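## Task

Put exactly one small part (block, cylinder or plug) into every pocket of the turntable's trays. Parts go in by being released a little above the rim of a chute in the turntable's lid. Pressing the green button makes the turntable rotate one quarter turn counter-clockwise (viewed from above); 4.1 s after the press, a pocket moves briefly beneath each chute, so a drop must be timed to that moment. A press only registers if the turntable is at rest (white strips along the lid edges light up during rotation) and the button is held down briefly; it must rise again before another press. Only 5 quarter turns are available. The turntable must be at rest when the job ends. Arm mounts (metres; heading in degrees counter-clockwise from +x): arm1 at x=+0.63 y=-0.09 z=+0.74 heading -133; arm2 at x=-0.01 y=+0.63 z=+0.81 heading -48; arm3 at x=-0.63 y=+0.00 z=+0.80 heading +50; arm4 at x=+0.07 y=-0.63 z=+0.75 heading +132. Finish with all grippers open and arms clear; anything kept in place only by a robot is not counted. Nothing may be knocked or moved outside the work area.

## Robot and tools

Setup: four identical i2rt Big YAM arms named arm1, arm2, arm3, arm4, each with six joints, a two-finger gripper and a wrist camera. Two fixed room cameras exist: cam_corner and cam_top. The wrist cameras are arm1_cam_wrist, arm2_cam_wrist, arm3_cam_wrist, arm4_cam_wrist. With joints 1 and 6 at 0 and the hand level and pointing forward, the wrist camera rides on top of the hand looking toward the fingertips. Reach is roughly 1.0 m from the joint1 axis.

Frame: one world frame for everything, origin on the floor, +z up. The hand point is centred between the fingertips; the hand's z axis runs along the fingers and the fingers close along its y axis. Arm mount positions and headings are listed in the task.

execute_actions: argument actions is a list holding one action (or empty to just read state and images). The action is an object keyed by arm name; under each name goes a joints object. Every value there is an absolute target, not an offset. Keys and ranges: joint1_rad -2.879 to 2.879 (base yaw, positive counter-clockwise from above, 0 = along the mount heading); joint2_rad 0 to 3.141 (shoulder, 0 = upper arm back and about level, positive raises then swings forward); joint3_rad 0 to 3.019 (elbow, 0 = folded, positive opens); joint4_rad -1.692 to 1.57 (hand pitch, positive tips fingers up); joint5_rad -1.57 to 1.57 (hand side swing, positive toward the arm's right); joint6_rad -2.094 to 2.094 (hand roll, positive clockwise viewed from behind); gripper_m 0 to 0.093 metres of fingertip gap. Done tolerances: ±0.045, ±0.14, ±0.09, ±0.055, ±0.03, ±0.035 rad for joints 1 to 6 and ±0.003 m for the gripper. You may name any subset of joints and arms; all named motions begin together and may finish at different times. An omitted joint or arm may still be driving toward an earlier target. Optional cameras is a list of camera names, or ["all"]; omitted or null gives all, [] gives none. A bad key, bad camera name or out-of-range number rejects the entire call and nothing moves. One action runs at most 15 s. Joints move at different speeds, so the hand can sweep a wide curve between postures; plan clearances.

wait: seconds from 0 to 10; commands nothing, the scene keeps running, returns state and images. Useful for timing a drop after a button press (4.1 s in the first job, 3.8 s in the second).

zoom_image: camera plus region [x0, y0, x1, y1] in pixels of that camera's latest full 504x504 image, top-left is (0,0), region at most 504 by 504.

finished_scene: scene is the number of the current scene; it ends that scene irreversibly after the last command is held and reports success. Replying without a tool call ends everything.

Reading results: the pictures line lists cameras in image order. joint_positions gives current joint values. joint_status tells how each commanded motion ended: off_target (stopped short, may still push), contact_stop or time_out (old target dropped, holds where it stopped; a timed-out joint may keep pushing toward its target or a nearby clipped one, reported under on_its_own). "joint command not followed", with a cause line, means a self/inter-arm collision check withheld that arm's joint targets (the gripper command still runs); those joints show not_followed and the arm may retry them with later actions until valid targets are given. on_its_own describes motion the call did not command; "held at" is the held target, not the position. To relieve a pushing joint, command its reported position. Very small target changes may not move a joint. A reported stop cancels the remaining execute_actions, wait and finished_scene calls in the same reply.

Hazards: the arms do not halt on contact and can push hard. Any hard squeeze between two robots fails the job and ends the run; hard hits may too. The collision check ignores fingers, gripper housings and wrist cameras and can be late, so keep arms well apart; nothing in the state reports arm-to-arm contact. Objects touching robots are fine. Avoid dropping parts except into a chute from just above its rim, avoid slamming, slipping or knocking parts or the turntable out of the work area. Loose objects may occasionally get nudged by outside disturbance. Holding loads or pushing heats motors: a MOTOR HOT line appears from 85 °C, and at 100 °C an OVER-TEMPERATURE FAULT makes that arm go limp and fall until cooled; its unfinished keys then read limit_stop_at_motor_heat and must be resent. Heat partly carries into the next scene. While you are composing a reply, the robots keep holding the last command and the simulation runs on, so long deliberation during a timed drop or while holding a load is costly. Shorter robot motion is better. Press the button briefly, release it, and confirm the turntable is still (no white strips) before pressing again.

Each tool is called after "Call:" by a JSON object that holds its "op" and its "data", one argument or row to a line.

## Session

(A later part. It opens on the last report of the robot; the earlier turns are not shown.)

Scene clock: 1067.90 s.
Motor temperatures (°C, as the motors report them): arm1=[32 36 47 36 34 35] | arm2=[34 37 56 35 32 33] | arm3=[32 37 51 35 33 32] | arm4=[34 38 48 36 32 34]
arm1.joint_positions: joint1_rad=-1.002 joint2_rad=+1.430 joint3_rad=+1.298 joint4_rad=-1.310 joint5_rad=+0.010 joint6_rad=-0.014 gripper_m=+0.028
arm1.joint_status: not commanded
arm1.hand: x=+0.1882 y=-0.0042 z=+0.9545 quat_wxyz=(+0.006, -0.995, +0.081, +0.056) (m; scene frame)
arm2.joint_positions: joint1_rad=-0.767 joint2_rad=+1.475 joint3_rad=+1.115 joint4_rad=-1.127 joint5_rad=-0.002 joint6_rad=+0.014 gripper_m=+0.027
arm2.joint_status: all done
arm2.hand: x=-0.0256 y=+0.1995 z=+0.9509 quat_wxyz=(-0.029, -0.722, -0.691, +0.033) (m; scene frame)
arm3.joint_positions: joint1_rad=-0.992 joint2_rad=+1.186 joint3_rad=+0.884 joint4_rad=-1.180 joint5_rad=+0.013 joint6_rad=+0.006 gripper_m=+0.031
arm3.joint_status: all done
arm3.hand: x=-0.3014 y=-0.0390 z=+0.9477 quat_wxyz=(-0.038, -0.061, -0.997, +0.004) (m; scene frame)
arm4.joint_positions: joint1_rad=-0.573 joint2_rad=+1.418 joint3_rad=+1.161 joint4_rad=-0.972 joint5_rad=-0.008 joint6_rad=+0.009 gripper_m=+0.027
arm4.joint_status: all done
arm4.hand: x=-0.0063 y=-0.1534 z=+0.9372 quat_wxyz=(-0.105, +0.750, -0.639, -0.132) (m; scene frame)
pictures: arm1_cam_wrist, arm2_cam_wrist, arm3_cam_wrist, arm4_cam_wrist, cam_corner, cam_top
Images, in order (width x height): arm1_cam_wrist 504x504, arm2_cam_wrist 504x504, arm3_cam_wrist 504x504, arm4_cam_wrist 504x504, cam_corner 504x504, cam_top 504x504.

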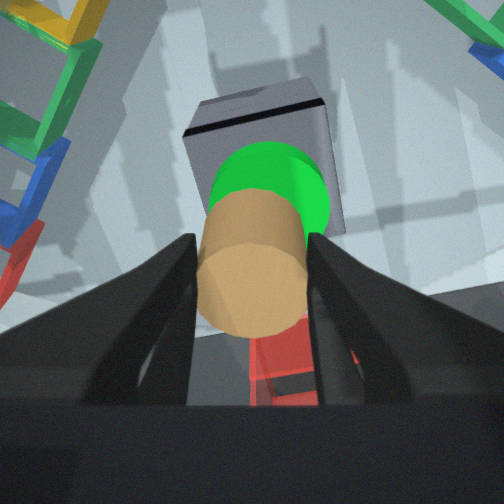

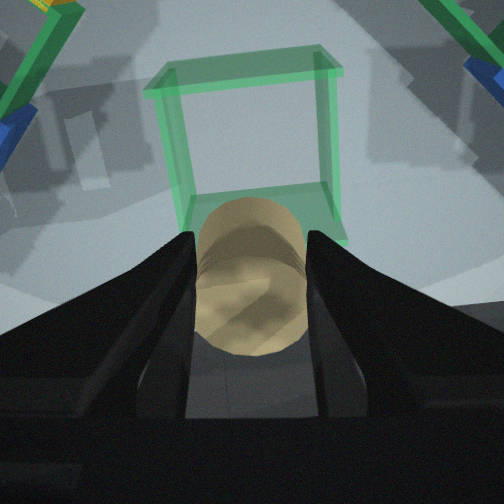

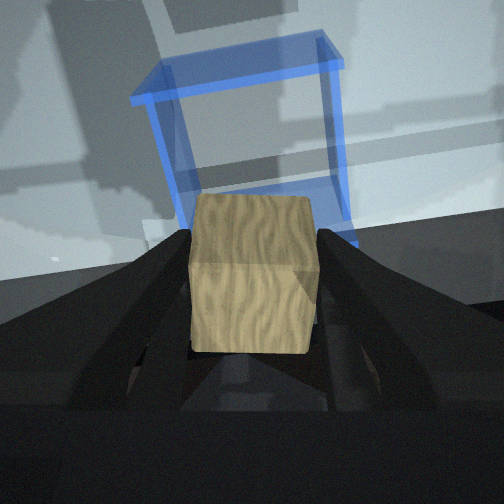

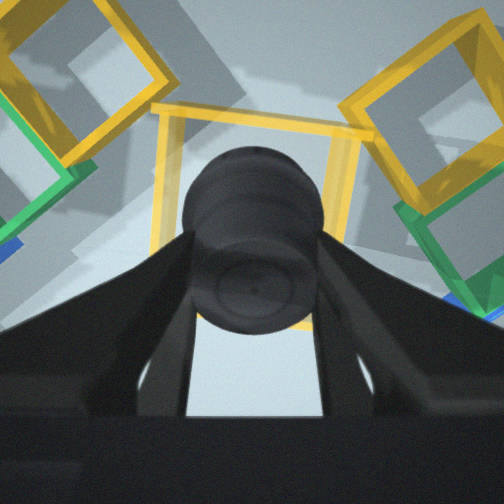

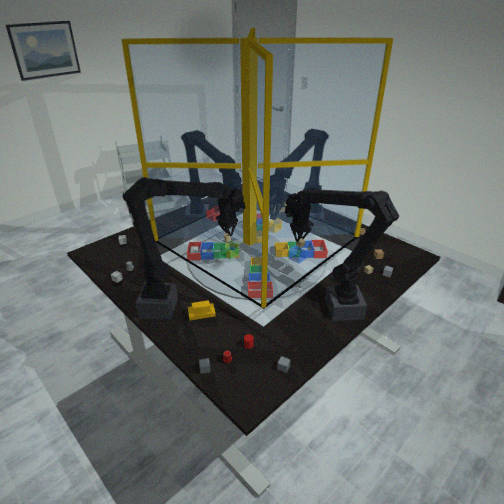

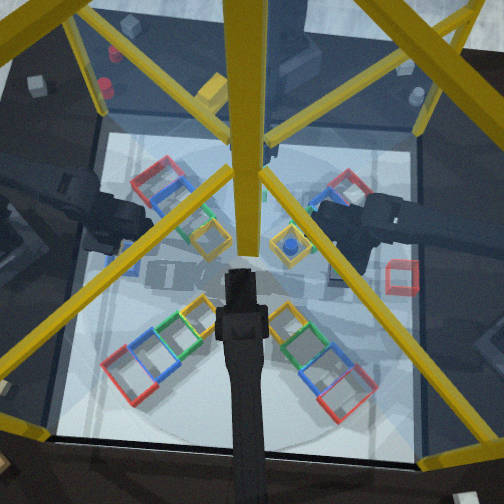

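Call:
{"op": "execute_actions", "data": {
  "actions": [
    {"arm1":{"joints":{"joint2_rad":1.525,"joint4_rad":-1.372}}}
  ],
  "cameras": ["cam_top"]
}}

Call:
{"op": "execute_actions", "data": {
  "actions": [
    {"arm1":{"joints":{"joint2_rad":1.198}}}
  ],
  "cameras": []
}}

Call:
{"op": "execute_actions", "data": {
  "actions": [
    {"arm1":{"joints":{"joint1_rad":-1.127,"joint2_rad":1.10,"joint3_rad":0.981,"joint4_rad":-1.365}}}
  ],
  "cameras": ["cam_top"]
}}

Call:
{"op": "wait", "data": {
  "seconds": 0.95
}}

Call:
{"op": "execute_actions", "data": {
  "actions": [
    {"arm1":{"joints":{"gripper_m":0.06}},"arm2":{"joints":{"gripper_m":0.06}},"arm3":{"joints":{"gripper_m":0.06}},"arm4":{"joints":{"gripper_m":0.06}}}
  ]
}}

Scene clock: 1082.07 s.
Motor temperatures (°C, as the motors report them): arm1=[32 37 47 36 34 35] | arm2=[34 37 56 35 32 33] | arm3=[32 37 51 35 33 32] | arm4=[34 38 48 36 32 34]
arm1.joint_positions: joint1_rad=-1.002 joint2_rad=+1.462 joint3_rad=+1.305 joint4_rad=-1.352 joint5_rad=+0.009 joint6_rad=-0.014 gripper_m=+0.028
arm1.joint_status: all done
arm1.hand: x=+0.1938 y=-0.0055 z=+0.9430 quat_wxyz=(+0.003, -0.996, +0.081, +0.023) (m; scene frame)
arm2.joint_positions: joint1_rad=-0.767 joint2_rad=+1.475 joint3_rad=+1.115 joint4_rad=-1.127 joint5_rad=-0.002 joint6_rad=+0.014 gripper_m=+0.027
arm2.joint_status: not commanded
arm2.hand: x=-0.0256 y=+0.1995 z=+0.9509 quat_wxyz=(-0.029, -0.722, -0.691, +0.033) (m; scene frame)
arm3.joint_positions: joint1_rad=-0.992 joint2_rad=+1.186 joint3_rad=+0.884 joint4_rad=-1.180 joint5_rad=+0.013 joint6_rad=+0.006 gripper_m=+0.031
arm3.joint_status: not commanded
arm3.hand: x=-0.3014 y=-0.0390 z=+0.9477 quat_wxyz=(-0.038, -0.061, -0.997, +0.004) (m; scene frame)
arm4.joint_positions: joint1_rad=-0.573 joint2_rad=+1.418 joint3_rad=+1.161 joint4_rad=-0.972 joint5_rad=-0.008 joint6_rad=+0.009 gripper_m=+0.027
arm4.joint_status: not commanded
arm4.hand: x=-0.0063 y=-0.1534 z=+0.9372 quat_wxyz=(-0.105, +0.750, -0.639, -0.132) (m; scene frame)
pictures: cam_top
Images, in order (width x height): cam_top 504x504.

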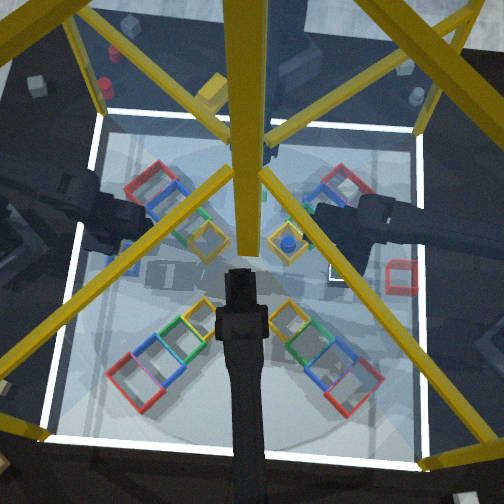

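Scene clock: 1083.40 s.
Motor temperatures (°C, as the motors report them): arm1=[32 36 47 36 34 35] | arm2=[34 37 56 35 32 33] | arm3=[32 37 51 35 33 32] | arm4=[34 38 48 36 32 34]
arm1.joint_positions: joint1_rad=-1.002 joint2_rad=+1.185 joint3_rad=+1.299 joint4_rad=-1.356 joint5_rad=+0.009 joint6_rad=-0.014 gripper_m=+0.028
arm1.joint_status: all done
arm1.hand: x=+0.2311 y=-0.0112 z=+1.0521 quat_wxyz=(+0.015, -0.984, +0.081, +0.155) (m; scene frame)
arm2.joint_positions: joint1_rad=-0.767 joint2_rad=+1.475 joint3_rad=+1.115 joint4_rad=-1.127 joint5_rad=-0.002 joint6_rad=+0.014 gripper_m=+0.027
arm2.joint_status: not commanded
arm2.hand: x=-0.0256 y=+0.1995 z=+0.9509 quat_wxyz=(-0.029, -0.722, -0.691, +0.033) (m; scene frame)
arm3.joint_positions: joint1_rad=-0.992 joint2_rad=+1.186 joint3_rad=+0.884 joint4_rad=-1.180 joint5_rad=+0.013 joint6_rad=+0.006 gripper_m=+0.031
arm3.joint_status: not commanded
arm3.hand: x=-0.3014 y=-0.0390 z=+0.9477 quat_wxyz=(-0.038, -0.061, -0.997, +0.004) (m; scene frame)
arm4.joint_positions: joint1_rad=-0.573 joint2_rad=+1.418 joint3_rad=+1.161 joint4_rad=-0.972 joint5_rad=-0.008 joint6_rad=+0.009 gripper_m=+0.027
arm4.joint_status: not commanded
arm4.hand: x=-0.0063 y=-0.1534 z=+0.9372 quat_wxyz=(-0.105, +0.750, -0.639, -0.132) (m; scene frame)
pictures: none
No camera images: the call's "cameras" was empty. Leave "cameras" out to get every camera's image.

Scene clock: 1084.43 s.
Motor temperatures (°C, as the motors report them): arm1=[32 36 47 36 34 35] | arm2=[34 37 56 35 32 33] | arm3=[32 37 51 35 33 32] | arm4=[34 38 48 36 32 34]
arm1.joint_positions: joint1_rad=-1.132 joint2_rad=+1.093 joint3_rad=+0.984 joint4_rad=-1.356 joint5_rad=+0.010 joint6_rad=-0.014 gripper_m=+0.028
arm1.joint_status: all done
arm1.hand: x=+0.3288 y=+0.0120 z=+0.9474 quat_wxyz=(+0.009, -0.988, +0.145, +0.044) (m; scene frame)
arm2.joint_positions: joint1_rad=-0.767 joint2_rad=+1.475 joint3_rad=+1.115 joint4_rad=-1.127 joint5_rad=-0.002 joint6_rad=+0.014 gripper_m=+0.027
arm2.joint_status: not commanded
arm2.hand: x=-0.0256 y=+0.1995 z=+0.9509 quat_wxyz=(-0.029, -0.722, -0.691, +0.033) (m; scene frame)
arm3.joint_positions: joint1_rad=-0.992 joint2_rad=+1.186 joint3_rad=+0.884 joint4_rad=-1.180 joint5_rad=+0.013 joint6_rad=+0.006 gripper_m=+0.031
arm3.joint_status: not commanded
arm3.hand: x=-0.3014 y=-0.0390 z=+0.9477 quat_wxyz=(-0.038, -0.061, -0.997, +0.004) (m; scene frame)
arm4.joint_positions: joint1_rad=-0.573 joint2_rad=+1.418 joint3_rad=+1.161 joint4_rad=-0.972 joint5_rad=-0.008 joint6_rad=+0.009 gripper_m=+0.027
arm4.joint_status: not commanded
arm4.hand: x=-0.0063 y=-0.1534 z=+0.9372 quat_wxyz=(-0.105, +0.750, -0.639, -0.132) (m; scene frame)
pictures: cam_top
Images, in order (width x height): cam_top 504x504.

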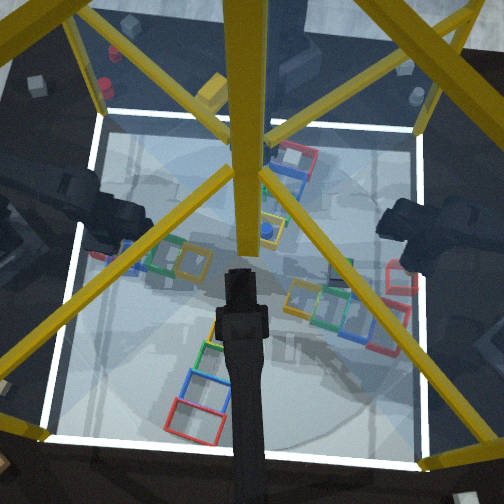

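Scene clock: 1085.40 s.
Motor temperatures (°C, as the motors report them): arm1=[32 36 47 36 34 35] | arm2=[34 37 56 35 32 33] | arm3=[32 37 51 35 33 32] | arm4=[34 38 48 36 32 34]
arm1.joint_positions: joint1_rad=-1.132 joint2_rad=+1.093 joint3_rad=+0.984 joint4_rad=-1.356 joint5_rad=+0.010 joint6_rad=-0.014 gripper_m=+0.028
arm1.joint_status: all done
arm1.hand: x=+0.3288 y=+0.0120 z=+0.9474 quat_wxyz=(+0.009, -0.988, +0.145, +0.044) (m; scene frame)
arm2.joint_positions: joint1_rad=-0.767 joint2_rad=+1.475 joint3_rad=+1.115 joint4_rad=-1.127 joint5_rad=-0.002 joint6_rad=+0.014 gripper_m=+0.027
arm2.joint_status: not commanded
arm2.hand: x=-0.0256 y=+0.1995 z=+0.9509 quat_wxyz=(-0.029, -0.722, -0.691, +0.033) (m; scene frame)
arm3.joint_positions: joint1_rad=-0.992 joint2_rad=+1.186 joint3_rad=+0.884 joint4_rad=-1.180 joint5_rad=+0.013 joint6_rad=+0.006 gripper_m=+0.031
arm3.joint_status: not commanded
arm3.hand: x=-0.3014 y=-0.0390 z=+0.9477 quat_wxyz=(-0.038, -0.061, -0.997, +0.004) (m; scene frame)
arm4.joint_positions: joint1_rad=-0.573 joint2_rad=+1.418 joint3_rad=+1.161 joint4_rad=-0.972 joint5_rad=-0.008 joint6_rad=+0.009 gripper_m=+0.027
arm4.joint_status: not commanded
arm4.hand: x=-0.0063 y=-0.1534 z=+0.9372 quat_wxyz=(-0.105, +0.750, -0.639, -0.132) (m; scene frame)
wait: 0.97 s; at rest by 0.27 s
pictures: arm1_cam_wrist, arm2_cam_wrist, arm3_cam_wrist, arm4_cam_wrist, cam_corner, cam_top
Images, in order (width x height): arm1_cam_wrist 504x504, arm2_cam_wrist 504x504, arm3_cam_wrist 504x504, arm4_cam_wrist 504x504, cam_corner 504x504, cam_top 504x504.

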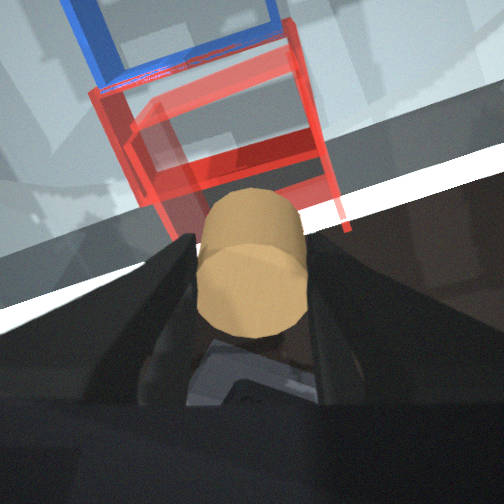

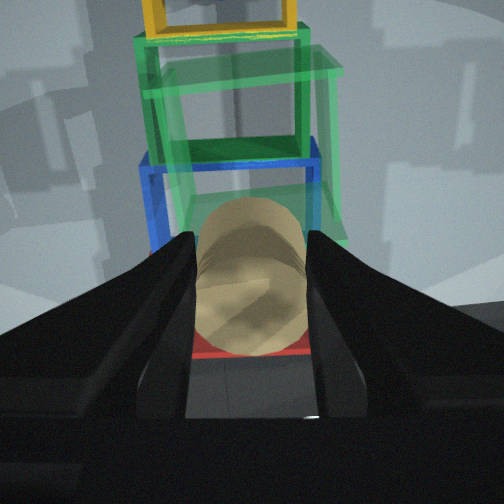

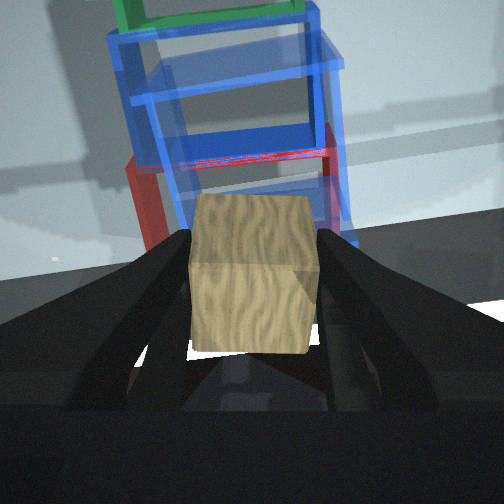

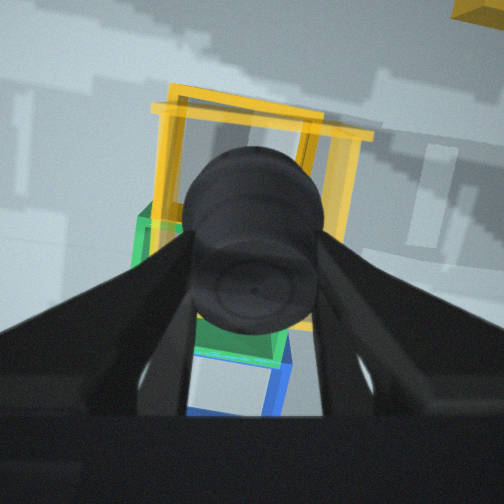

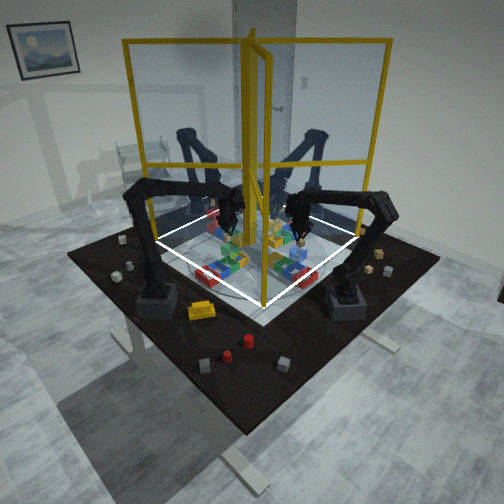

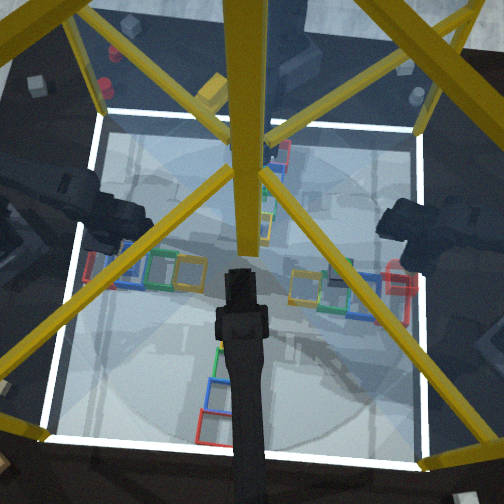

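Scene clock: 1086.00 s.
Motor temperatures (°C, as the motors report them): arm1=[32 36 47 35 34 35] | arm2=[34 37 56 35 32 33] | arm3=[32 37 51 35 33 32] | arm4=[34 38 48 36 32 34]
arm1.joint_positions: joint1_rad=-1.132 joint2_rad=+1.093 joint3_rad=+0.984 joint4_rad=-1.356 joint5_rad=+0.010 joint6_rad=-0.014 gripper_m=+0.060
arm1.joint_status: all done
arm1.hand: x=+0.3288 y=+0.0120 z=+0.9474 quat_wxyz=(+0.009, -0.988, +0.145, +0.044) (m; scene frame)
arm2.joint_positions: joint1_rad=-0.767 joint2_rad=+1.475 joint3_rad=+1.115 joint4_rad=-1.127 joint5_rad=-0.002 joint6_rad=+0.014 gripper_m=+0.060
arm2.joint_status: all done
arm2.hand: x=-0.0256 y=+0.1995 z=+0.9509 quat_wxyz=(-0.029, -0.722, -0.691, +0.033) (m; scene frame)
arm3.joint_positions: joint1_rad=-0.992 joint2_rad=+1.186 joint3_rad=+0.884 joint4_rad=-1.180 joint5_rad=+0.013 joint6_rad=+0.006 gripper_m=+0.060
arm3.joint_status: all done
arm3.hand: x=-0.3014 y=-0.0390 z=+0.9477 quat_wxyz=(-0.038, -0.061, -0.997, +0.004) (m; scene frame)
arm4.joint_positions: joint1_rad=-0.573 joint2_rad=+1.418 joint3_rad=+1.161 joint4_rad=-0.972 joint5_rad=-0.008 joint6_rad=+0.009 gripper_m=+0.060
arm4.joint_status: all done
arm4.hand: x=-0.0063 y=-0.1534 z=+0.9372 quat_wxyz=(-0.105, +0.750, -0.639, -0.132) (m; scene frame)
pictures: arm1_cam_wrist, arm2_cam_wrist, arm3_cam_wrist, arm4_cam_wrist, cam_corner, cam_top
Images, in order (width x height): arm1_cam_wrist 504x504, arm2_cam_wrist 504x504, arm3_cam_wrist 504x504, arm4_cam_wrist 504x504, cam_corner 504x504, cam_top 504x504.

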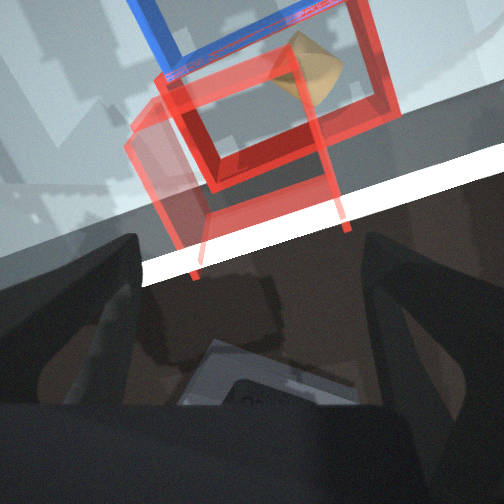

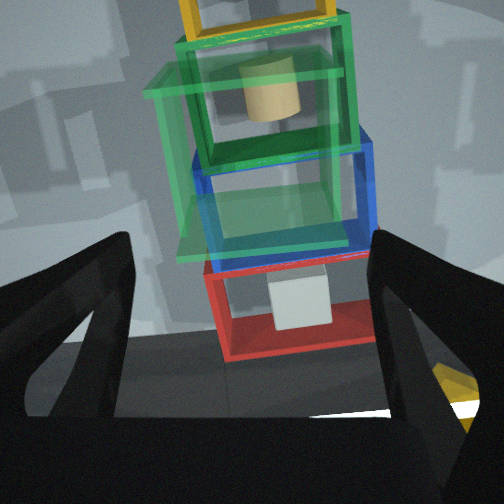

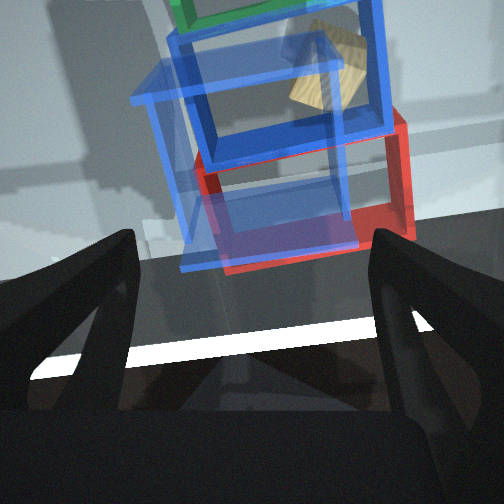

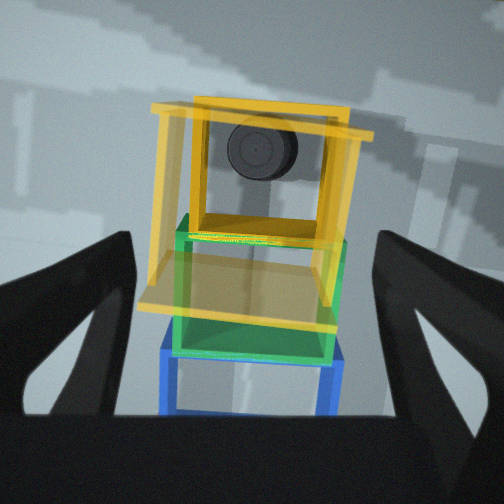

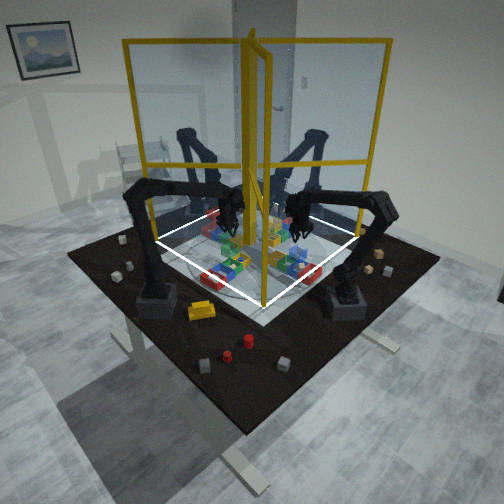

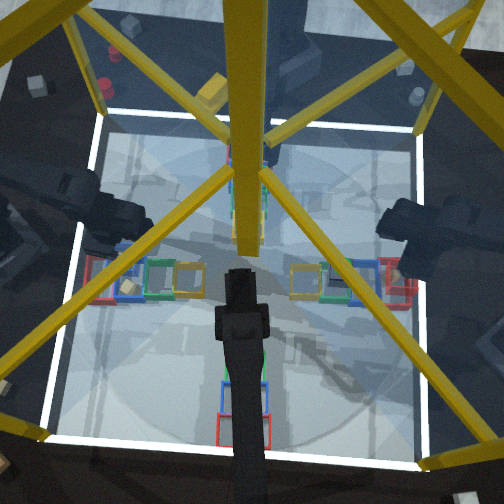

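Call:
{"op": "execute_actions", "data": {
  "actions": [
    {"arm1":{"joints":{"joint2_rad":0.738,"joint3_rad":1.207,"joint4_rad":-1.5}},"arm2":{"joints":{"joint2_rad":0.738,"joint3_rad":1.207,"joint4_rad":-1.5}},"arm3":{"joints":{"joint2_rad":0.738,"joint3_rad":1.207,"joint4_rad":-1.5}},"arm4":{"joints":{"joint2_rad":0.738,"joint3_rad":1.207,"joint4_rad":-1.5}}}
  ],
  "cameras": []
}}

Call:
{"op": "execute_actions", "data": {
  "actions": [
    {"arm1":{"joints":{"joint1_rad":0.82,"gripper_m":0.07}},"arm2":{"joints":{"joint1_rad":-2.225,"gripper_m":0.07}},"arm3":{"joints":{"joint1_rad":-2.212,"gripper_m":0.07}},"arm4":{"joints":{"joint1_rad":0.885,"gripper_m":0.07}}}
  ],
  "cameras": []
}}

Call:
{"op": "execute_actions", "data": {
  "actions": [
    {"arm1":{"joints":{"joint2_rad":1.74,"joint3_rad":1.32,"joint4_rad":-0.98}},"arm2":{"joints":{"joint2_rad":1.72,"joint3_rad":1.03,"joint4_rad":-0.712}},"arm3":{"joints":{"joint2_rad":1.79,"joint3_rad":1.17,"joint4_rad":-0.79}},"arm4":{"joints":{"joint2_rad":1.43,"joint3_rad":0.87,"joint4_rad":-0.81}}}
  ]
}}

Scene clock: 1128.97 s.
Motor temperatures (°C, as the motors report them): arm1=[32 35 47 35 34 35] | arm2=[34 37 57 35 32 33] | arm3=[32 37 52 35 33 32] | arm4=[34 38 48 36 32 34]
arm1.joint_positions: joint1_rad=-1.132 joint2_rad=+0.738 joint3_rad=+1.194 joint4_rad=-1.485 joint5_rad=+0.010 joint6_rad=-0.014 gripper_m=+0.060
arm1.joint_status: all done
arm1.hand: x=+0.3801 y=-0.0030 z=+1.1292 quat_wxyz=(+0.043, -0.955, +0.142, +0.256) (m; scene frame)
arm2.joint_positions: joint1_rad=-0.767 joint2_rad=+0.734 joint3_rad=+1.187 joint4_rad=-1.490 joint5_rad=-0.002 joint6_rad=+0.014 gripper_m=+0.060
arm2.joint_status: all done
arm2.hand: x=-0.0183 y=+0.3774 z=+1.2057 quat_wxyz=(-0.185, -0.696, -0.667, +0.191) (m; scene frame)
arm3.joint_positions: joint1_rad=-0.992 joint2_rad=+0.738 joint3_rad=+1.190 joint4_rad=-1.485 joint5_rad=+0.013 joint6_rad=+0.006 gripper_m=+0.060
arm3.joint_status: all done
arm3.hand: x=-0.3703 y=-0.0332 z=+1.1909 quat_wxyz=(-0.258, -0.062, -0.964, +0.016) (m; scene frame)
arm4.joint_positions: joint1_rad=-0.573 joint2_rad=+0.732 joint3_rad=+1.167 joint4_rad=-1.495 joint5_rad=-0.008 joint6_rad=+0.009 gripper_m=+0.060
arm4.joint_status: all done
arm4.hand: x=+0.0322 y=-0.3809 z=+1.1319 quat_wxyz=(-0.159, +0.737, -0.627, -0.196) (m; scene frame)
pictures: none
No camera images: the call's "cameras" was empty. Leave "cameras" out to get every camera's image.

Scene clock: 1130.93 s.
Motor temperatures (°C, as the motors report them): arm1=[32 35 47 35 34 35] | arm2=[34 37 57 35 32 33] | arm3=[32 37 52 35 33 32] | arm4=[34 38 49 36 32 34]
arm1.joint_positions: joint1_rad=+0.814 joint2_rad=+0.738 joint3_rad=+1.194 joint4_rad=-1.485 joint5_rad=+0.009 joint6_rad=-0.014 gripper_m=+0.070
arm1.joint_status: all done
arm1.hand: x=+0.6407 y=-0.3388 z=+1.1362 quat_wxyz=(-0.200, -0.653, -0.706, +0.186) (m; scene frame)
arm2.joint_positions: joint1_rad=-2.221 joint2_rad=+0.735 joint3_rad=+1.187 joint4_rad=-1.490 joint5_rad=-0.002 joint6_rad=+0.014 gripper_m=+0.070
arm2.joint_status: all done
arm2.hand: x=-0.2645 y=+0.6102 z=+1.2062 quat_wxyz=(-0.016, -0.963, -0.034, +0.267) (m; scene frame)
arm3.joint_positions: joint1_rad=-2.207 joint2_rad=+0.738 joint3_rad=+1.190 joint4_rad=-1.485 joint5_rad=+0.012 joint6_rad=+0.006 gripper_m=+0.070
arm3.joint_status: all done
arm3.hand: x=-0.5668 y=-0.2510 z=+1.1910 quat_wxyz=(-0.198, -0.599, -0.758, +0.168) (m; scene frame)
arm4.joint_positions: joint1_rad=+0.876 joint2_rad=+0.732 joint3_rad=+1.167 joint4_rad=-1.495 joint5_rad=-0.007 joint6_rad=+0.009 gripper_m=+0.070
arm4.joint_status: all done
arm4.hand: x=-0.1769 y=-0.6416 z=+1.1324 quat_wxyz=(+0.011, +0.967, +0.018, -0.252) (m; scene frame)
pictures: none
No camera images: the call's "cameras" was empty. Leave "cameras" out to get every camera's image.

Scene clock: 1132.63 s.
Motor temperatures (°C, as the motors report them): arm1=[32 35 47 35 34 35] | arm2=[34 37 56 35 32 33] | arm3=[32 37 51 35 33 32] | arm4=[34 38 49 36 32 34]
arm1.joint_positions: joint1_rad=+0.814 joint2_rad=+1.736 joint3_rad=+1.304 joint4_rad=-0.997 joint5_rad=+0.009 joint6_rad=-0.014 gripper_m=+0.070
arm1.joint_status: all done
arm1.hand: x=+0.6642 y=-0.6170 z=+0.8363 quat_wxyz=(-0.057, -0.675, -0.734, +0.052) (m; scene frame)
arm2.joint_positions: joint1_rad=-2.221 joint2_rad=+1.718 joint3_rad=+1.028 joint4_rad=-0.725 joint5_rad=-0.002 joint6_rad=+0.014 gripper_m=+0.070
arm2.joint_status: all done
arm2.hand: x=-0.4889 y=+0.5893 z=+0.8270 quat_wxyz=(-0.007, -0.996, -0.036, +0.081) (m; scene frame)
arm3.joint_positions: joint1_rad=-2.207 joint2_rad=+1.794 joint3_rad=+1.164 joint4_rad=-0.810 joint5_rad=+0.012 joint6_rad=+0.006 gripper_m=+0.070
arm3.joint_status: all done
arm3.hand: x=-0.5109 y=-0.4953 z=+0.8125 quat_wxyz=(-0.040, -0.619, -0.783, +0.045) (m; scene frame)
arm4.joint_positions: joint1_rad=+0.876 joint2_rad=+1.426 joint3_rad=+0.867 joint4_rad=-0.823 joint5_rad=-0.007 joint6_rad=+0.009 gripper_m=+0.070
arm4.joint_status: all done
arm4.hand: x=-0.3290 y=-0.6490 z=+0.8229 quat_wxyz=(+0.007, +0.995, +0.018, -0.094) (m; scene frame)
pictures: arm1_cam_wrist, arm2_cam_wrist, arm3_cam_wrist, arm4_cam_wrist, cam_corner, cam_top
Images, in order (width x height): arm1_cam_wrist 504x504, arm2_cam_wrist 504x504, arm3_cam_wrist 504x504, arm4_cam_wrist 504x504, cam_corner 504x504, cam_top 504x504.

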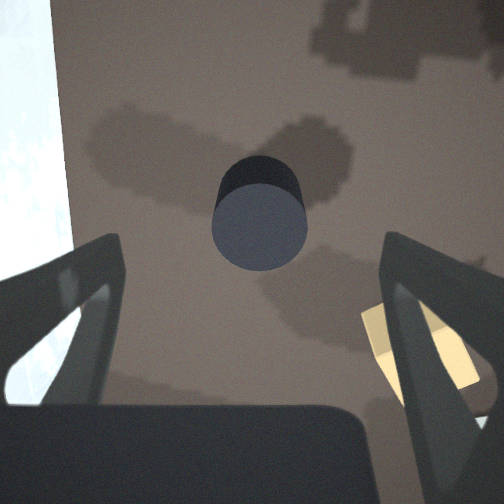

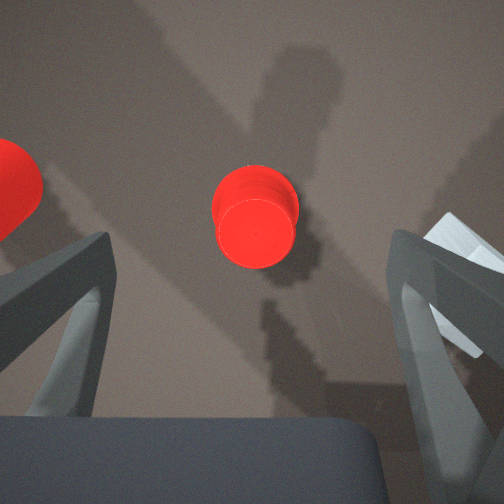

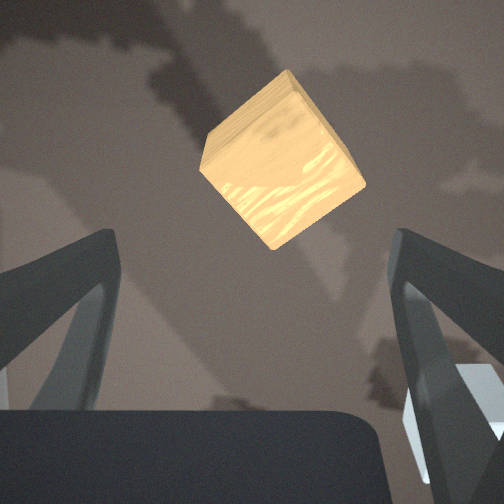

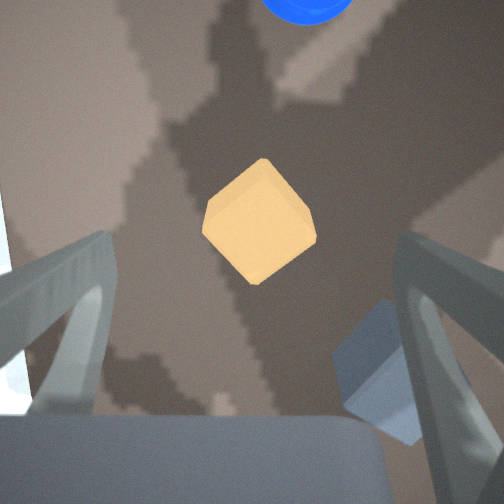

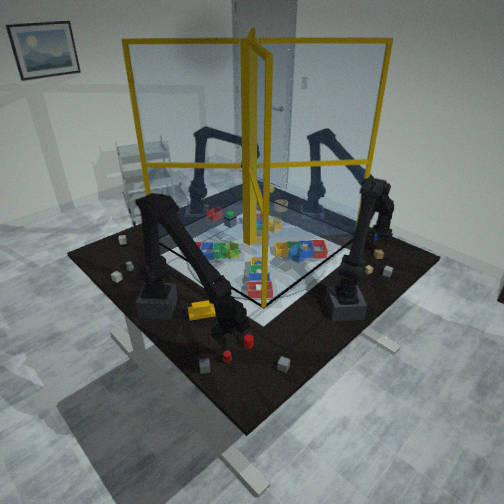

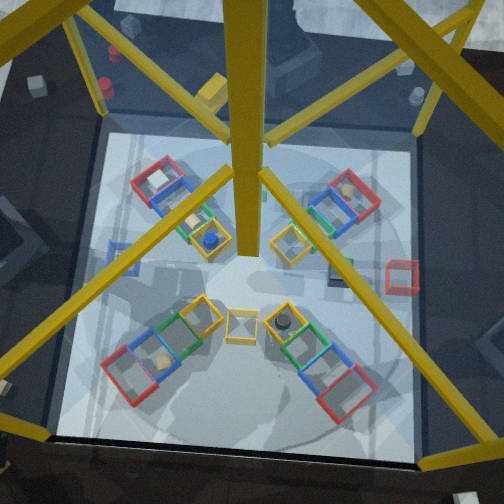

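Call:
{"op": "execute_actions", "data": {
  "actions": [
    {"arm1":{"joints":{"joint3_rad":1.28,"joint4_rad":-0.960,"gripper_m":0.062}},"arm2":{"joints":{"joint4_rad":-0.652,"gripper_m":0.062}},"arm3":{"joints":{"joint1_rad":-2.238,"joint3_rad":1.25,"joint6_rad":-0.66}},"arm4":{"joints":{"joint6_rad":-0.67,"gripper_m":0.06}}}
  ],
  "cameras": []
}}

Call:
{"op": "execute_actions", "data": {
  "actions": [
    {"arm1":{"joints":{"joint2_rad":1.872}},"arm2":{"joints":{"joint2_rad":1.882}},"arm3":{"joints":{"joint2_rad":1.97}},"arm4":{"joints":{"joint2_rad":1.622}}}
  ],
  "cameras": ["arm1_cam_wrist","arm2_cam_wrist","arm3_cam_wrist","arm4_cam_wrist"]
}}

Scene clock: 1176.43 s.
Motor temperatures (°C, as the motors report them): arm1=[32 38 48 36 34 35] | arm2=[34 38 53 35 32 33] | arm3=[32 39 49 35 33 32] | arm4=[34 37 47 36 32 34]
arm1.joint_positions: joint1_rad=+0.814 joint2_rad=+1.736 joint3_rad=+1.289 joint4_rad=-0.977 joint5_rad=+0.009 joint6_rad=-0.014 gripper_m=+0.062
arm1.joint_status: all done
arm1.hand: x=+0.6642 y=-0.6159 z=+0.8313 quat_wxyz=(-0.059, -0.675, -0.733, +0.053) (m; scene frame)
arm2.joint_positions: joint1_rad=-2.221 joint2_rad=+1.718 joint3_rad=+1.028 joint4_rad=-0.666 joint5_rad=-0.002 joint6_rad=+0.014 gripper_m=+0.062
arm2.joint_status: all done
arm2.hand: x=-0.5030 y=+0.5881 z=+0.8298 quat_wxyz=(-0.009, -0.993, -0.036, +0.111) (m; scene frame)
arm3.joint_positions: joint1_rad=-2.236 joint2_rad=+1.794 joint3_rad=+1.207 joint4_rad=-0.807 joint5_rad=+0.012 joint6_rad=-0.652 gripper_m=+0.070
arm3.joint_status: all done
arm3.hand: x=-0.5207 y=-0.5189 z=+0.8277 quat_wxyz=(-0.034, -0.346, -0.935, +0.075) (m; scene frame)
arm4.joint_positions: joint1_rad=+0.876 joint2_rad=+1.426 joint3_rad=+0.867 joint4_rad=-0.823 joint5_rad=-0.007 joint6_rad=-0.654 gripper_m=+0.060
arm4.joint_status: all done
arm4.hand: x=-0.3290 y=-0.6490 z=+0.8229 quat_wxyz=(-0.024, +0.935, +0.341, -0.091) (m; scene frame)
pictures: none
No camera images: the call's "cameras" was empty. Leave "cameras" out to get every camera's image.

Scene clock: 1177.50 s.
Motor temperatures (°C, as the motors report them): arm1=[32 38 47 36 34 35] | arm2=[34 38 53 35 32 33] | arm3=[32 39 49 35 33 32] | arm4=[34 37 47 36 32 34]
arm1.joint_positions: joint1_rad=+0.814 joint2_rad=+1.869 joint3_rad=+1.281 joint4_rad=-0.974 joint5_rad=+0.009 joint6_rad=-0.014 gripper_m=+0.062
arm1.joint_status: all done
arm1.hand: x=+0.6642 y=-0.6028 z=+0.7610 quat_wxyz=(-0.008, -0.677, -0.736, +0.005) (m; scene frame)
arm2.joint_positions: joint1_rad=-2.221 joint2_rad=+1.886 joint3_rad=+1.024 joint4_rad=-0.661 joint5_rad=-0.002 joint6_rad=+0.014 gripper_m=+0.062
arm2.joint_status: all done
arm2.hand: x=-0.4763 y=+0.5900 z=+0.7519 quat_wxyz=(-0.004, -0.999, -0.036, +0.028) (m; scene frame)
arm3.joint_positions: joint1_rad=-2.236 joint2_rad=+1.987 joint3_rad=+1.219 joint4_rad=-0.805 joint5_rad=+0.012 joint6_rad=-0.652 gripper_m=+0.070
arm3.joint_status: all done
arm3.hand: x=-0.5264 y=-0.4968 z=+0.7353 quat_wxyz=(+0.013, -0.347, -0.938, +0.000) (m; scene frame)
arm4.joint_positions: joint1_rad=+0.876 joint2_rad=+1.637 joint3_rad=+0.867 joint4_rad=-0.819 joint5_rad=-0.007 joint6_rad=-0.655 gripper_m=+0.060
arm4.joint_status: all done
arm4.hand: x=-0.3092 y=-0.6482 z=+0.7443 quat_wxyz=(+0.007, +0.939, +0.343, +0.007) (m; scene frame)
pictures: arm1_cam_wrist, arm2_cam_wrist, arm3_cam_wrist, arm4_cam_wrist
Images, in order (width x height): arm1_cam_wrist 504x504, arm2_cam_wrist 504x504, arm3_cam_wrist 504x504, arm4_cam_wrist 504x504.

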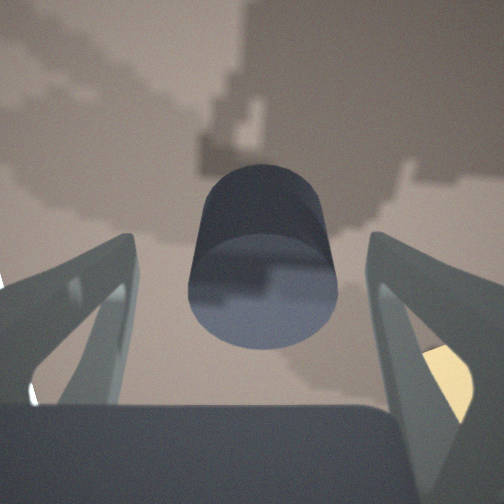

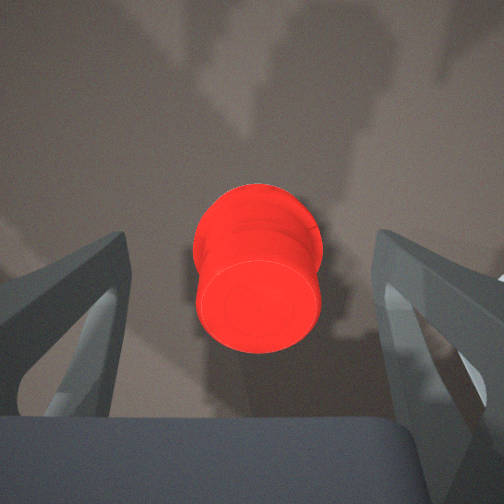

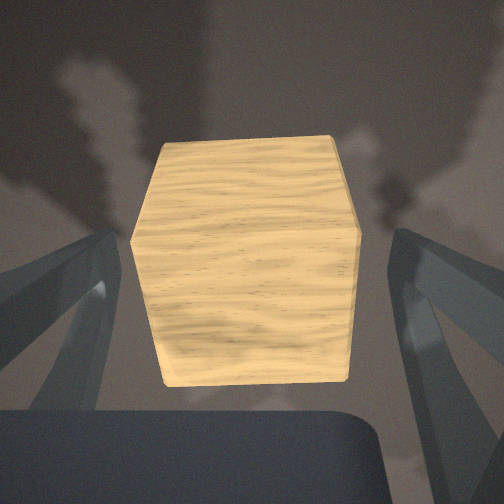

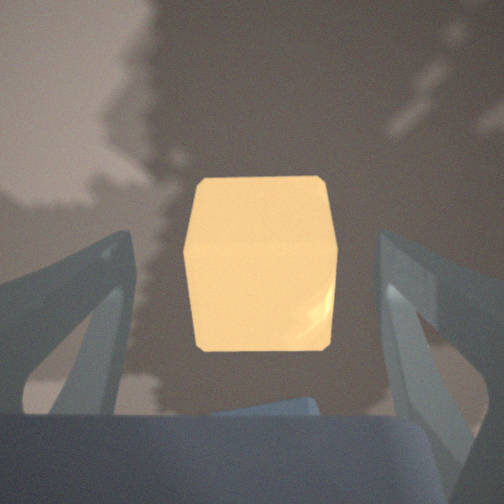

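Call:
{"op": "execute_actions", "data": {
  "actions": [
    {"arm1":{"joints":{"gripper_m":0.015}},"arm2":{"joints":{"gripper_m":0.012}},"arm3":{"joints":{"joint2_rad":1.955,"gripper_m":0.02}},"arm4":{"joints":{"gripper_m":0.015}}}
  ],
  "cameras": ["arm1_cam_wrist","arm2_cam_wrist","arm3_cam_wrist","arm4_cam_wrist"]
}}

Scene clock: 1188.00 s.
Motor temperatures (°C, as the motors report them): arm1=[32 38 47 36 34 35] | arm2=[34 38 52 35 32 33] | arm3=[32 40 49 35 33 32] | arm4=[34 38 46 36 32 34]
arm1.joint_positions: joint1_rad=+0.814 joint2_rad=+1.869 joint3_rad=+1.281 joint4_rad=-0.973 joint5_rad=+0.010 joint6_rad=-0.014 gripper_m=+0.032
arm1.joint_status: gripper_m off_target (ended at +0.032, target +0.015)
arm1.hand: x=+0.6640 y=-0.6030 z=+0.7610 quat_wxyz=(-0.008, -0.677, -0.736, +0.006) (m; scene frame)
arm2.joint_positions: joint1_rad=-2.222 joint2_rad=+1.885 joint3_rad=+1.024 joint4_rad=-0.661 joint5_rad=-0.001 joint6_rad=+0.014 gripper_m=+0.023
arm2.joint_status: gripper_m off_target (ended at +0.023, target +0.012)
arm2.hand: x=-0.4764 y=+0.5904 z=+0.7521 quat_wxyz=(-0.004, -0.999, -0.036, +0.028) (m; scene frame)
arm3.joint_positions: joint1_rad=-2.236 joint2_rad=+1.982 joint3_rad=+1.219 joint4_rad=-0.805 joint5_rad=+0.012 joint6_rad=-0.652 gripper_m=+0.039
arm3.joint_status: gripper_m off_target (ended at +0.039, target +0.020); the others done
arm3.hand: x=-0.5262 y=-0.4977 z=+0.7375 quat_wxyz=(+0.012, -0.347, -0.938, +0.002) (m; scene frame)
arm4.joint_positions: joint1_rad=+0.876 joint2_rad=+1.637 joint3_rad=+0.867 joint4_rad=-0.819 joint5_rad=-0.008 joint6_rad=-0.655 gripper_m=+0.031
arm4.joint_status: gripper_m off_target (ended at +0.031, target +0.015)
arm4.hand: x=-0.3092 y=-0.6483 z=+0.7443 quat_wxyz=(+0.007, +0.939, +0.343, +0.007) (m; scene frame)
pictures: arm1_cam_wrist, arm2_cam_wrist, arm3_cam_wrist, arm4_cam_wrist
Images, in order (width x height): arm1_cam_wrist 504x504, arm2_cam_wrist 504x504, arm3_cam_wrist 504x504, arm4_cam_wrist 504x504.

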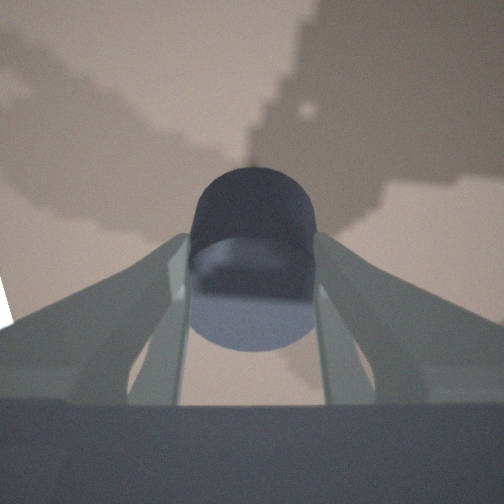

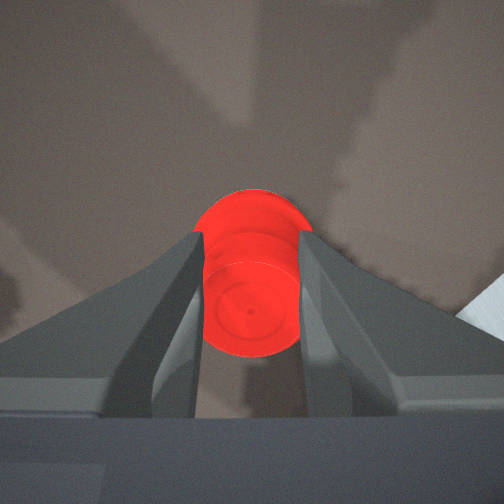

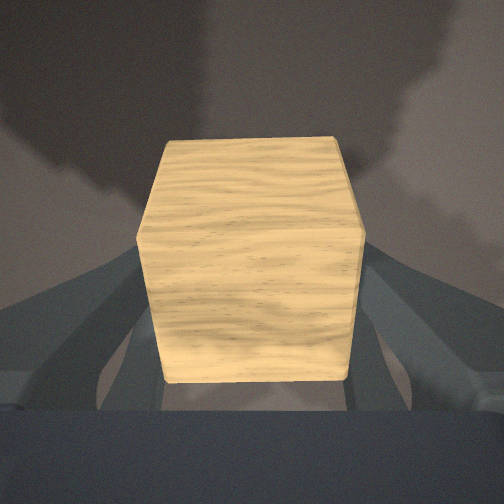

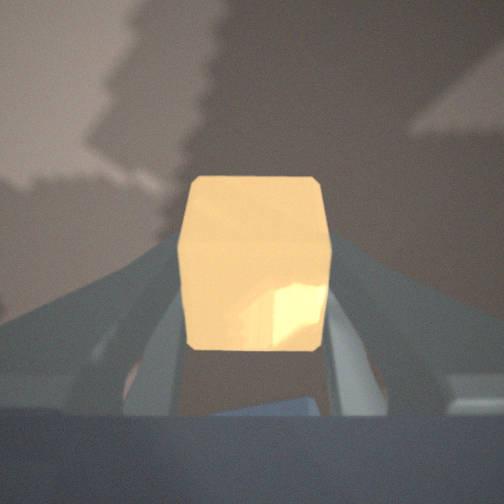

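Call:
{"op": "execute_actions", "data": {
  "actions": [
    {"arm1":{"joints":{"joint2_rad":1.5}},"arm2":{"joints":{"joint2_rad":1.5}},"arm3":{"joints":{"joint2_rad":1.6}},"arm4":{"joints":{"joint2_rad":1.25}}}
  ],
  "cameras": []
}}

Call:
{"op": "execute_actions", "data": {
  "actions": [
    {"arm1":{"joints":{"joint2_rad":0.738,"joint3_rad":1.207,"joint4_rad":-1.5}},"arm2":{"joints":{"joint2_rad":0.738,"joint3_rad":1.207,"joint4_rad":-1.5}},"arm3":{"joints":{"joint2_rad":0.738,"joint3_rad":1.207,"joint4_rad":-1.5,"joint6_rad":-0.15}},"arm4":{"joints":{"joint2_rad":0.738,"joint3_rad":1.207,"joint4_rad":-1.5,"joint6_rad":0.14}}}
  ],
  "cameras": []
}}

Call:
{"op": "execute_actions", "data": {
  "actions": [
    {"arm1":{"joints":{"joint1_rad":-1.012}},"arm2":{"joints":{"joint1_rad":-0.757}},"arm3":{"joints":{"joint1_rad":-0.982}},"arm4":{"joints":{"joint1_rad":-0.585}}}
  ],
  "cameras": ["arm1_cam_wrist","arm2_cam_wrist","arm3_cam_wrist","arm4_cam_wrist"]
}}

Scene clock: 1207.33 s.
Motor temperatures (°C, as the motors report them): arm1=[32 38 46 36 34 35] | arm2=[34 39 52 35 32 33] | arm3=[32 40 49 35 33 32] | arm4=[34 38 46 36 32 34]
arm1.joint_positions: joint1_rad=+0.814 joint2_rad=+1.486 joint3_rad=+1.276 joint4_rad=-0.973 joint5_rad=+0.010 joint6_rad=-0.014 gripper_m=+0.032
arm1.joint_status: all done
arm1.hand: x=+0.6618 y=-0.6068 z=+0.9522 quat_wxyz=(-0.144, -0.665, -0.720, +0.135) (m; scene frame)
arm2.joint_positions: joint1_rad=-2.222 joint2_rad=+1.489 joint3_rad=+1.024 joint4_rad=-0.661 joint5_rad=-0.001 joint6_rad=+0.014 gripper_m=+0.023
arm2.joint_status: all done
arm2.hand: x=-0.5164 y=+0.5878 z=+0.9382 quat_wxyz=(-0.013, -0.974, -0.034, +0.224) (m; scene frame)
arm3.joint_positions: joint1_rad=-2.236 joint2_rad=+1.592 joint3_rad=+1.219 joint4_rad=-0.805 joint5_rad=+0.012 joint6_rad=-0.652 gripper_m=+0.039
arm3.joint_status: all done
arm3.hand: x=-0.5163 y=-0.5344 z=+0.9377 quat_wxyz=(-0.092, -0.340, -0.921, +0.165) (m; scene frame)
arm4.joint_positions: joint1_rad=+0.876 joint2_rad=+1.240 joint3_rad=+0.867 joint4_rad=-0.819 joint5_rad=-0.008 joint6_rad=-0.655 gripper_m=+0.031
arm4.joint_status: all done
arm4.hand: x=-0.3344 y=-0.6492 z=+0.8952 quat_wxyz=(-0.052, +0.922, +0.337, -0.181) (m; scene frame)
pictures: none
No camera images: the call's "cameras" was empty. Leave "cameras" out to get every camera's image.

Scene clock: 1209.10 s.
Motor temperatures (°C, as the motors report them): arm1=[32 38 46 35 34 35] | arm2=[34 38 52 35 32 33] | arm3=[32 40 49 35 33 32] | arm4=[34 38 46 36 32 34]
arm1.joint_positions: joint1_rad=+0.814 joint2_rad=+0.733 joint3_rad=+1.199 joint4_rad=-1.487 joint5_rad=+0.010 joint6_rad=-0.014 gripper_m=+0.032
arm1.joint_status: all done
arm1.hand: x=+0.6404 y=-0.3372 z=+1.1399 quat_wxyz=(-0.202, -0.653, -0.705, +0.190) (m; scene frame)
arm2.joint_positions: joint1_rad=-2.222 joint2_rad=+0.734 joint3_rad=+1.192 joint4_rad=-1.489 joint5_rad=-0.001 joint6_rad=+0.014 gripper_m=+0.023
arm2.joint_status: all done
arm2.hand: x=-0.2646 y=+0.6105 z=+1.2091 quat_wxyz=(-0.016, -0.962, -0.034, +0.270) (m; scene frame)
arm3.joint_positions: joint1_rad=-2.236 joint2_rad=+0.730 joint3_rad=+1.195 joint4_rad=-1.485 joint5_rad=+0.012 joint6_rad=-0.158 gripper_m=+0.039
arm3.joint_status: all done
arm3.hand: x=-0.5742 y=-0.2510 z=+1.1956 quat_wxyz=(-0.185, -0.546, -0.795, +0.191) (m; scene frame)
arm4.joint_positions: joint1_rad=+0.876 joint2_rad=+0.742 joint3_rad=+1.192 joint4_rad=-1.494 joint5_rad=-0.008 joint6_rad=+0.124 gripper_m=+0.031
arm4.joint_status: all done
arm4.hand: x=-0.1810 y=-0.6418 z=+1.1421 quat_wxyz=(+0.027, +0.965, -0.037, -0.259) (m; scene frame)
pictures: none
No camera images: the call's "cameras" was empty. Leave "cameras" out to get every camera's image.

Scene clock: 1211.00 s.
Motor temperatures (°C, as the motors report them): arm1=[32 38 46 35 34 35] | arm2=[34 38 53 35 32 33] | arm3=[32 40 49 35 33 32] | arm4=[34 38 46 36 32 34]
arm1.joint_positions: joint1_rad=-1.006 joint2_rad=+0.733 joint3_rad=+1.199 joint4_rad=-1.487 joint5_rad=+0.011 joint6_rad=-0.014 gripper_m=+0.032
arm1.joint_status: all done
arm1.hand: x=+0.3735 y=-0.0342 z=+1.1331 quat_wxyz=(+0.027, -0.961, +0.082, +0.263) (m; scene frame)
arm2.joint_positions: joint1_rad=-0.760 joint2_rad=+0.736 joint3_rad=+1.192 joint4_rad=-1.489 joint5_rad=-0.003 joint6_rad=+0.014 gripper_m=+0.023
arm2.joint_status: all done
arm2.hand: x=-0.0166 y=+0.3763 z=+1.2078 quat_wxyz=(-0.187, -0.693, -0.669, +0.192) (m; scene frame)
arm3.joint_positions: joint1_rad=-0.987 joint2_rad=+0.732 joint3_rad=+1.195 joint4_rad=-1.485 joint5_rad=+0.011 joint6_rad=-0.156 gripper_m=+0.039
arm3.joint_status: all done
arm3.hand: x=-0.3712 y=-0.0316 z=+1.1950 quat_wxyz=(-0.262, +0.019, -0.964, +0.036) (m; scene frame)
arm4.joint_positions: joint1_rad=-0.576 joint2_rad=+0.742 joint3_rad=+1.192 joint4_rad=-1.494 joint5_rad=-0.007 joint6_rad=+0.126 gripper_m=+0.031
arm4.joint_status: all done
arm4.hand: x=+0.0325 y=-0.3766 z=+1.1415 quat_wxyz=(-0.152, +0.696, -0.669, -0.210) (m; scene frame)
pictures: arm1_cam_wrist, arm2_cam_wrist, arm3_cam_wrist, arm4_cam_wrist
Images, in order (width x height): arm1_cam_wrist 504x504, arm2_cam_wrist 504x504, arm3_cam_wrist 504x504, arm4_cam_wrist 504x504.

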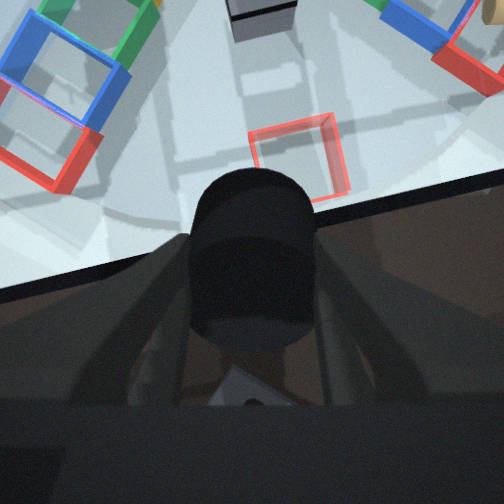

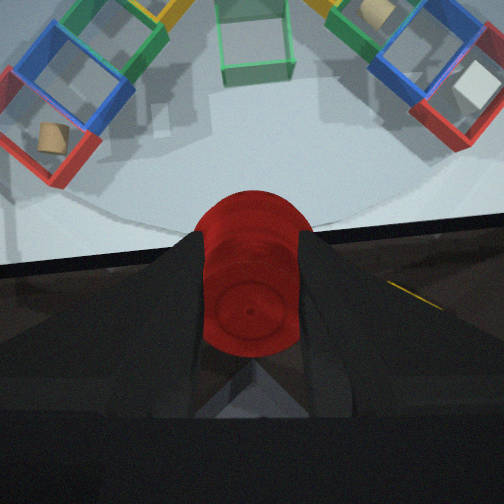

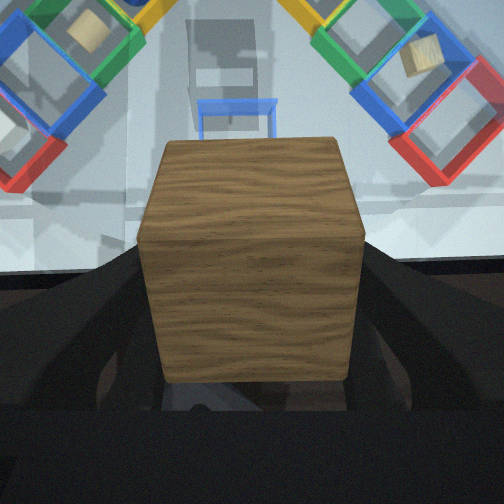

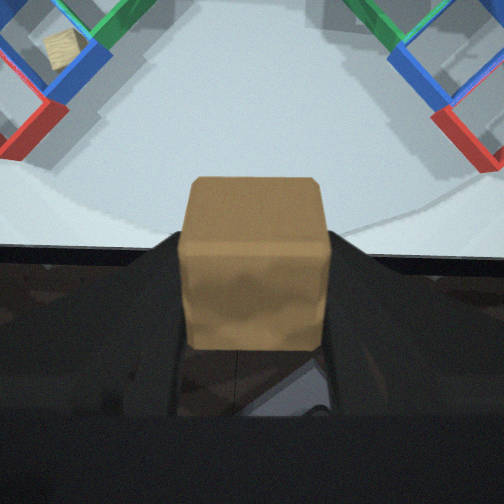

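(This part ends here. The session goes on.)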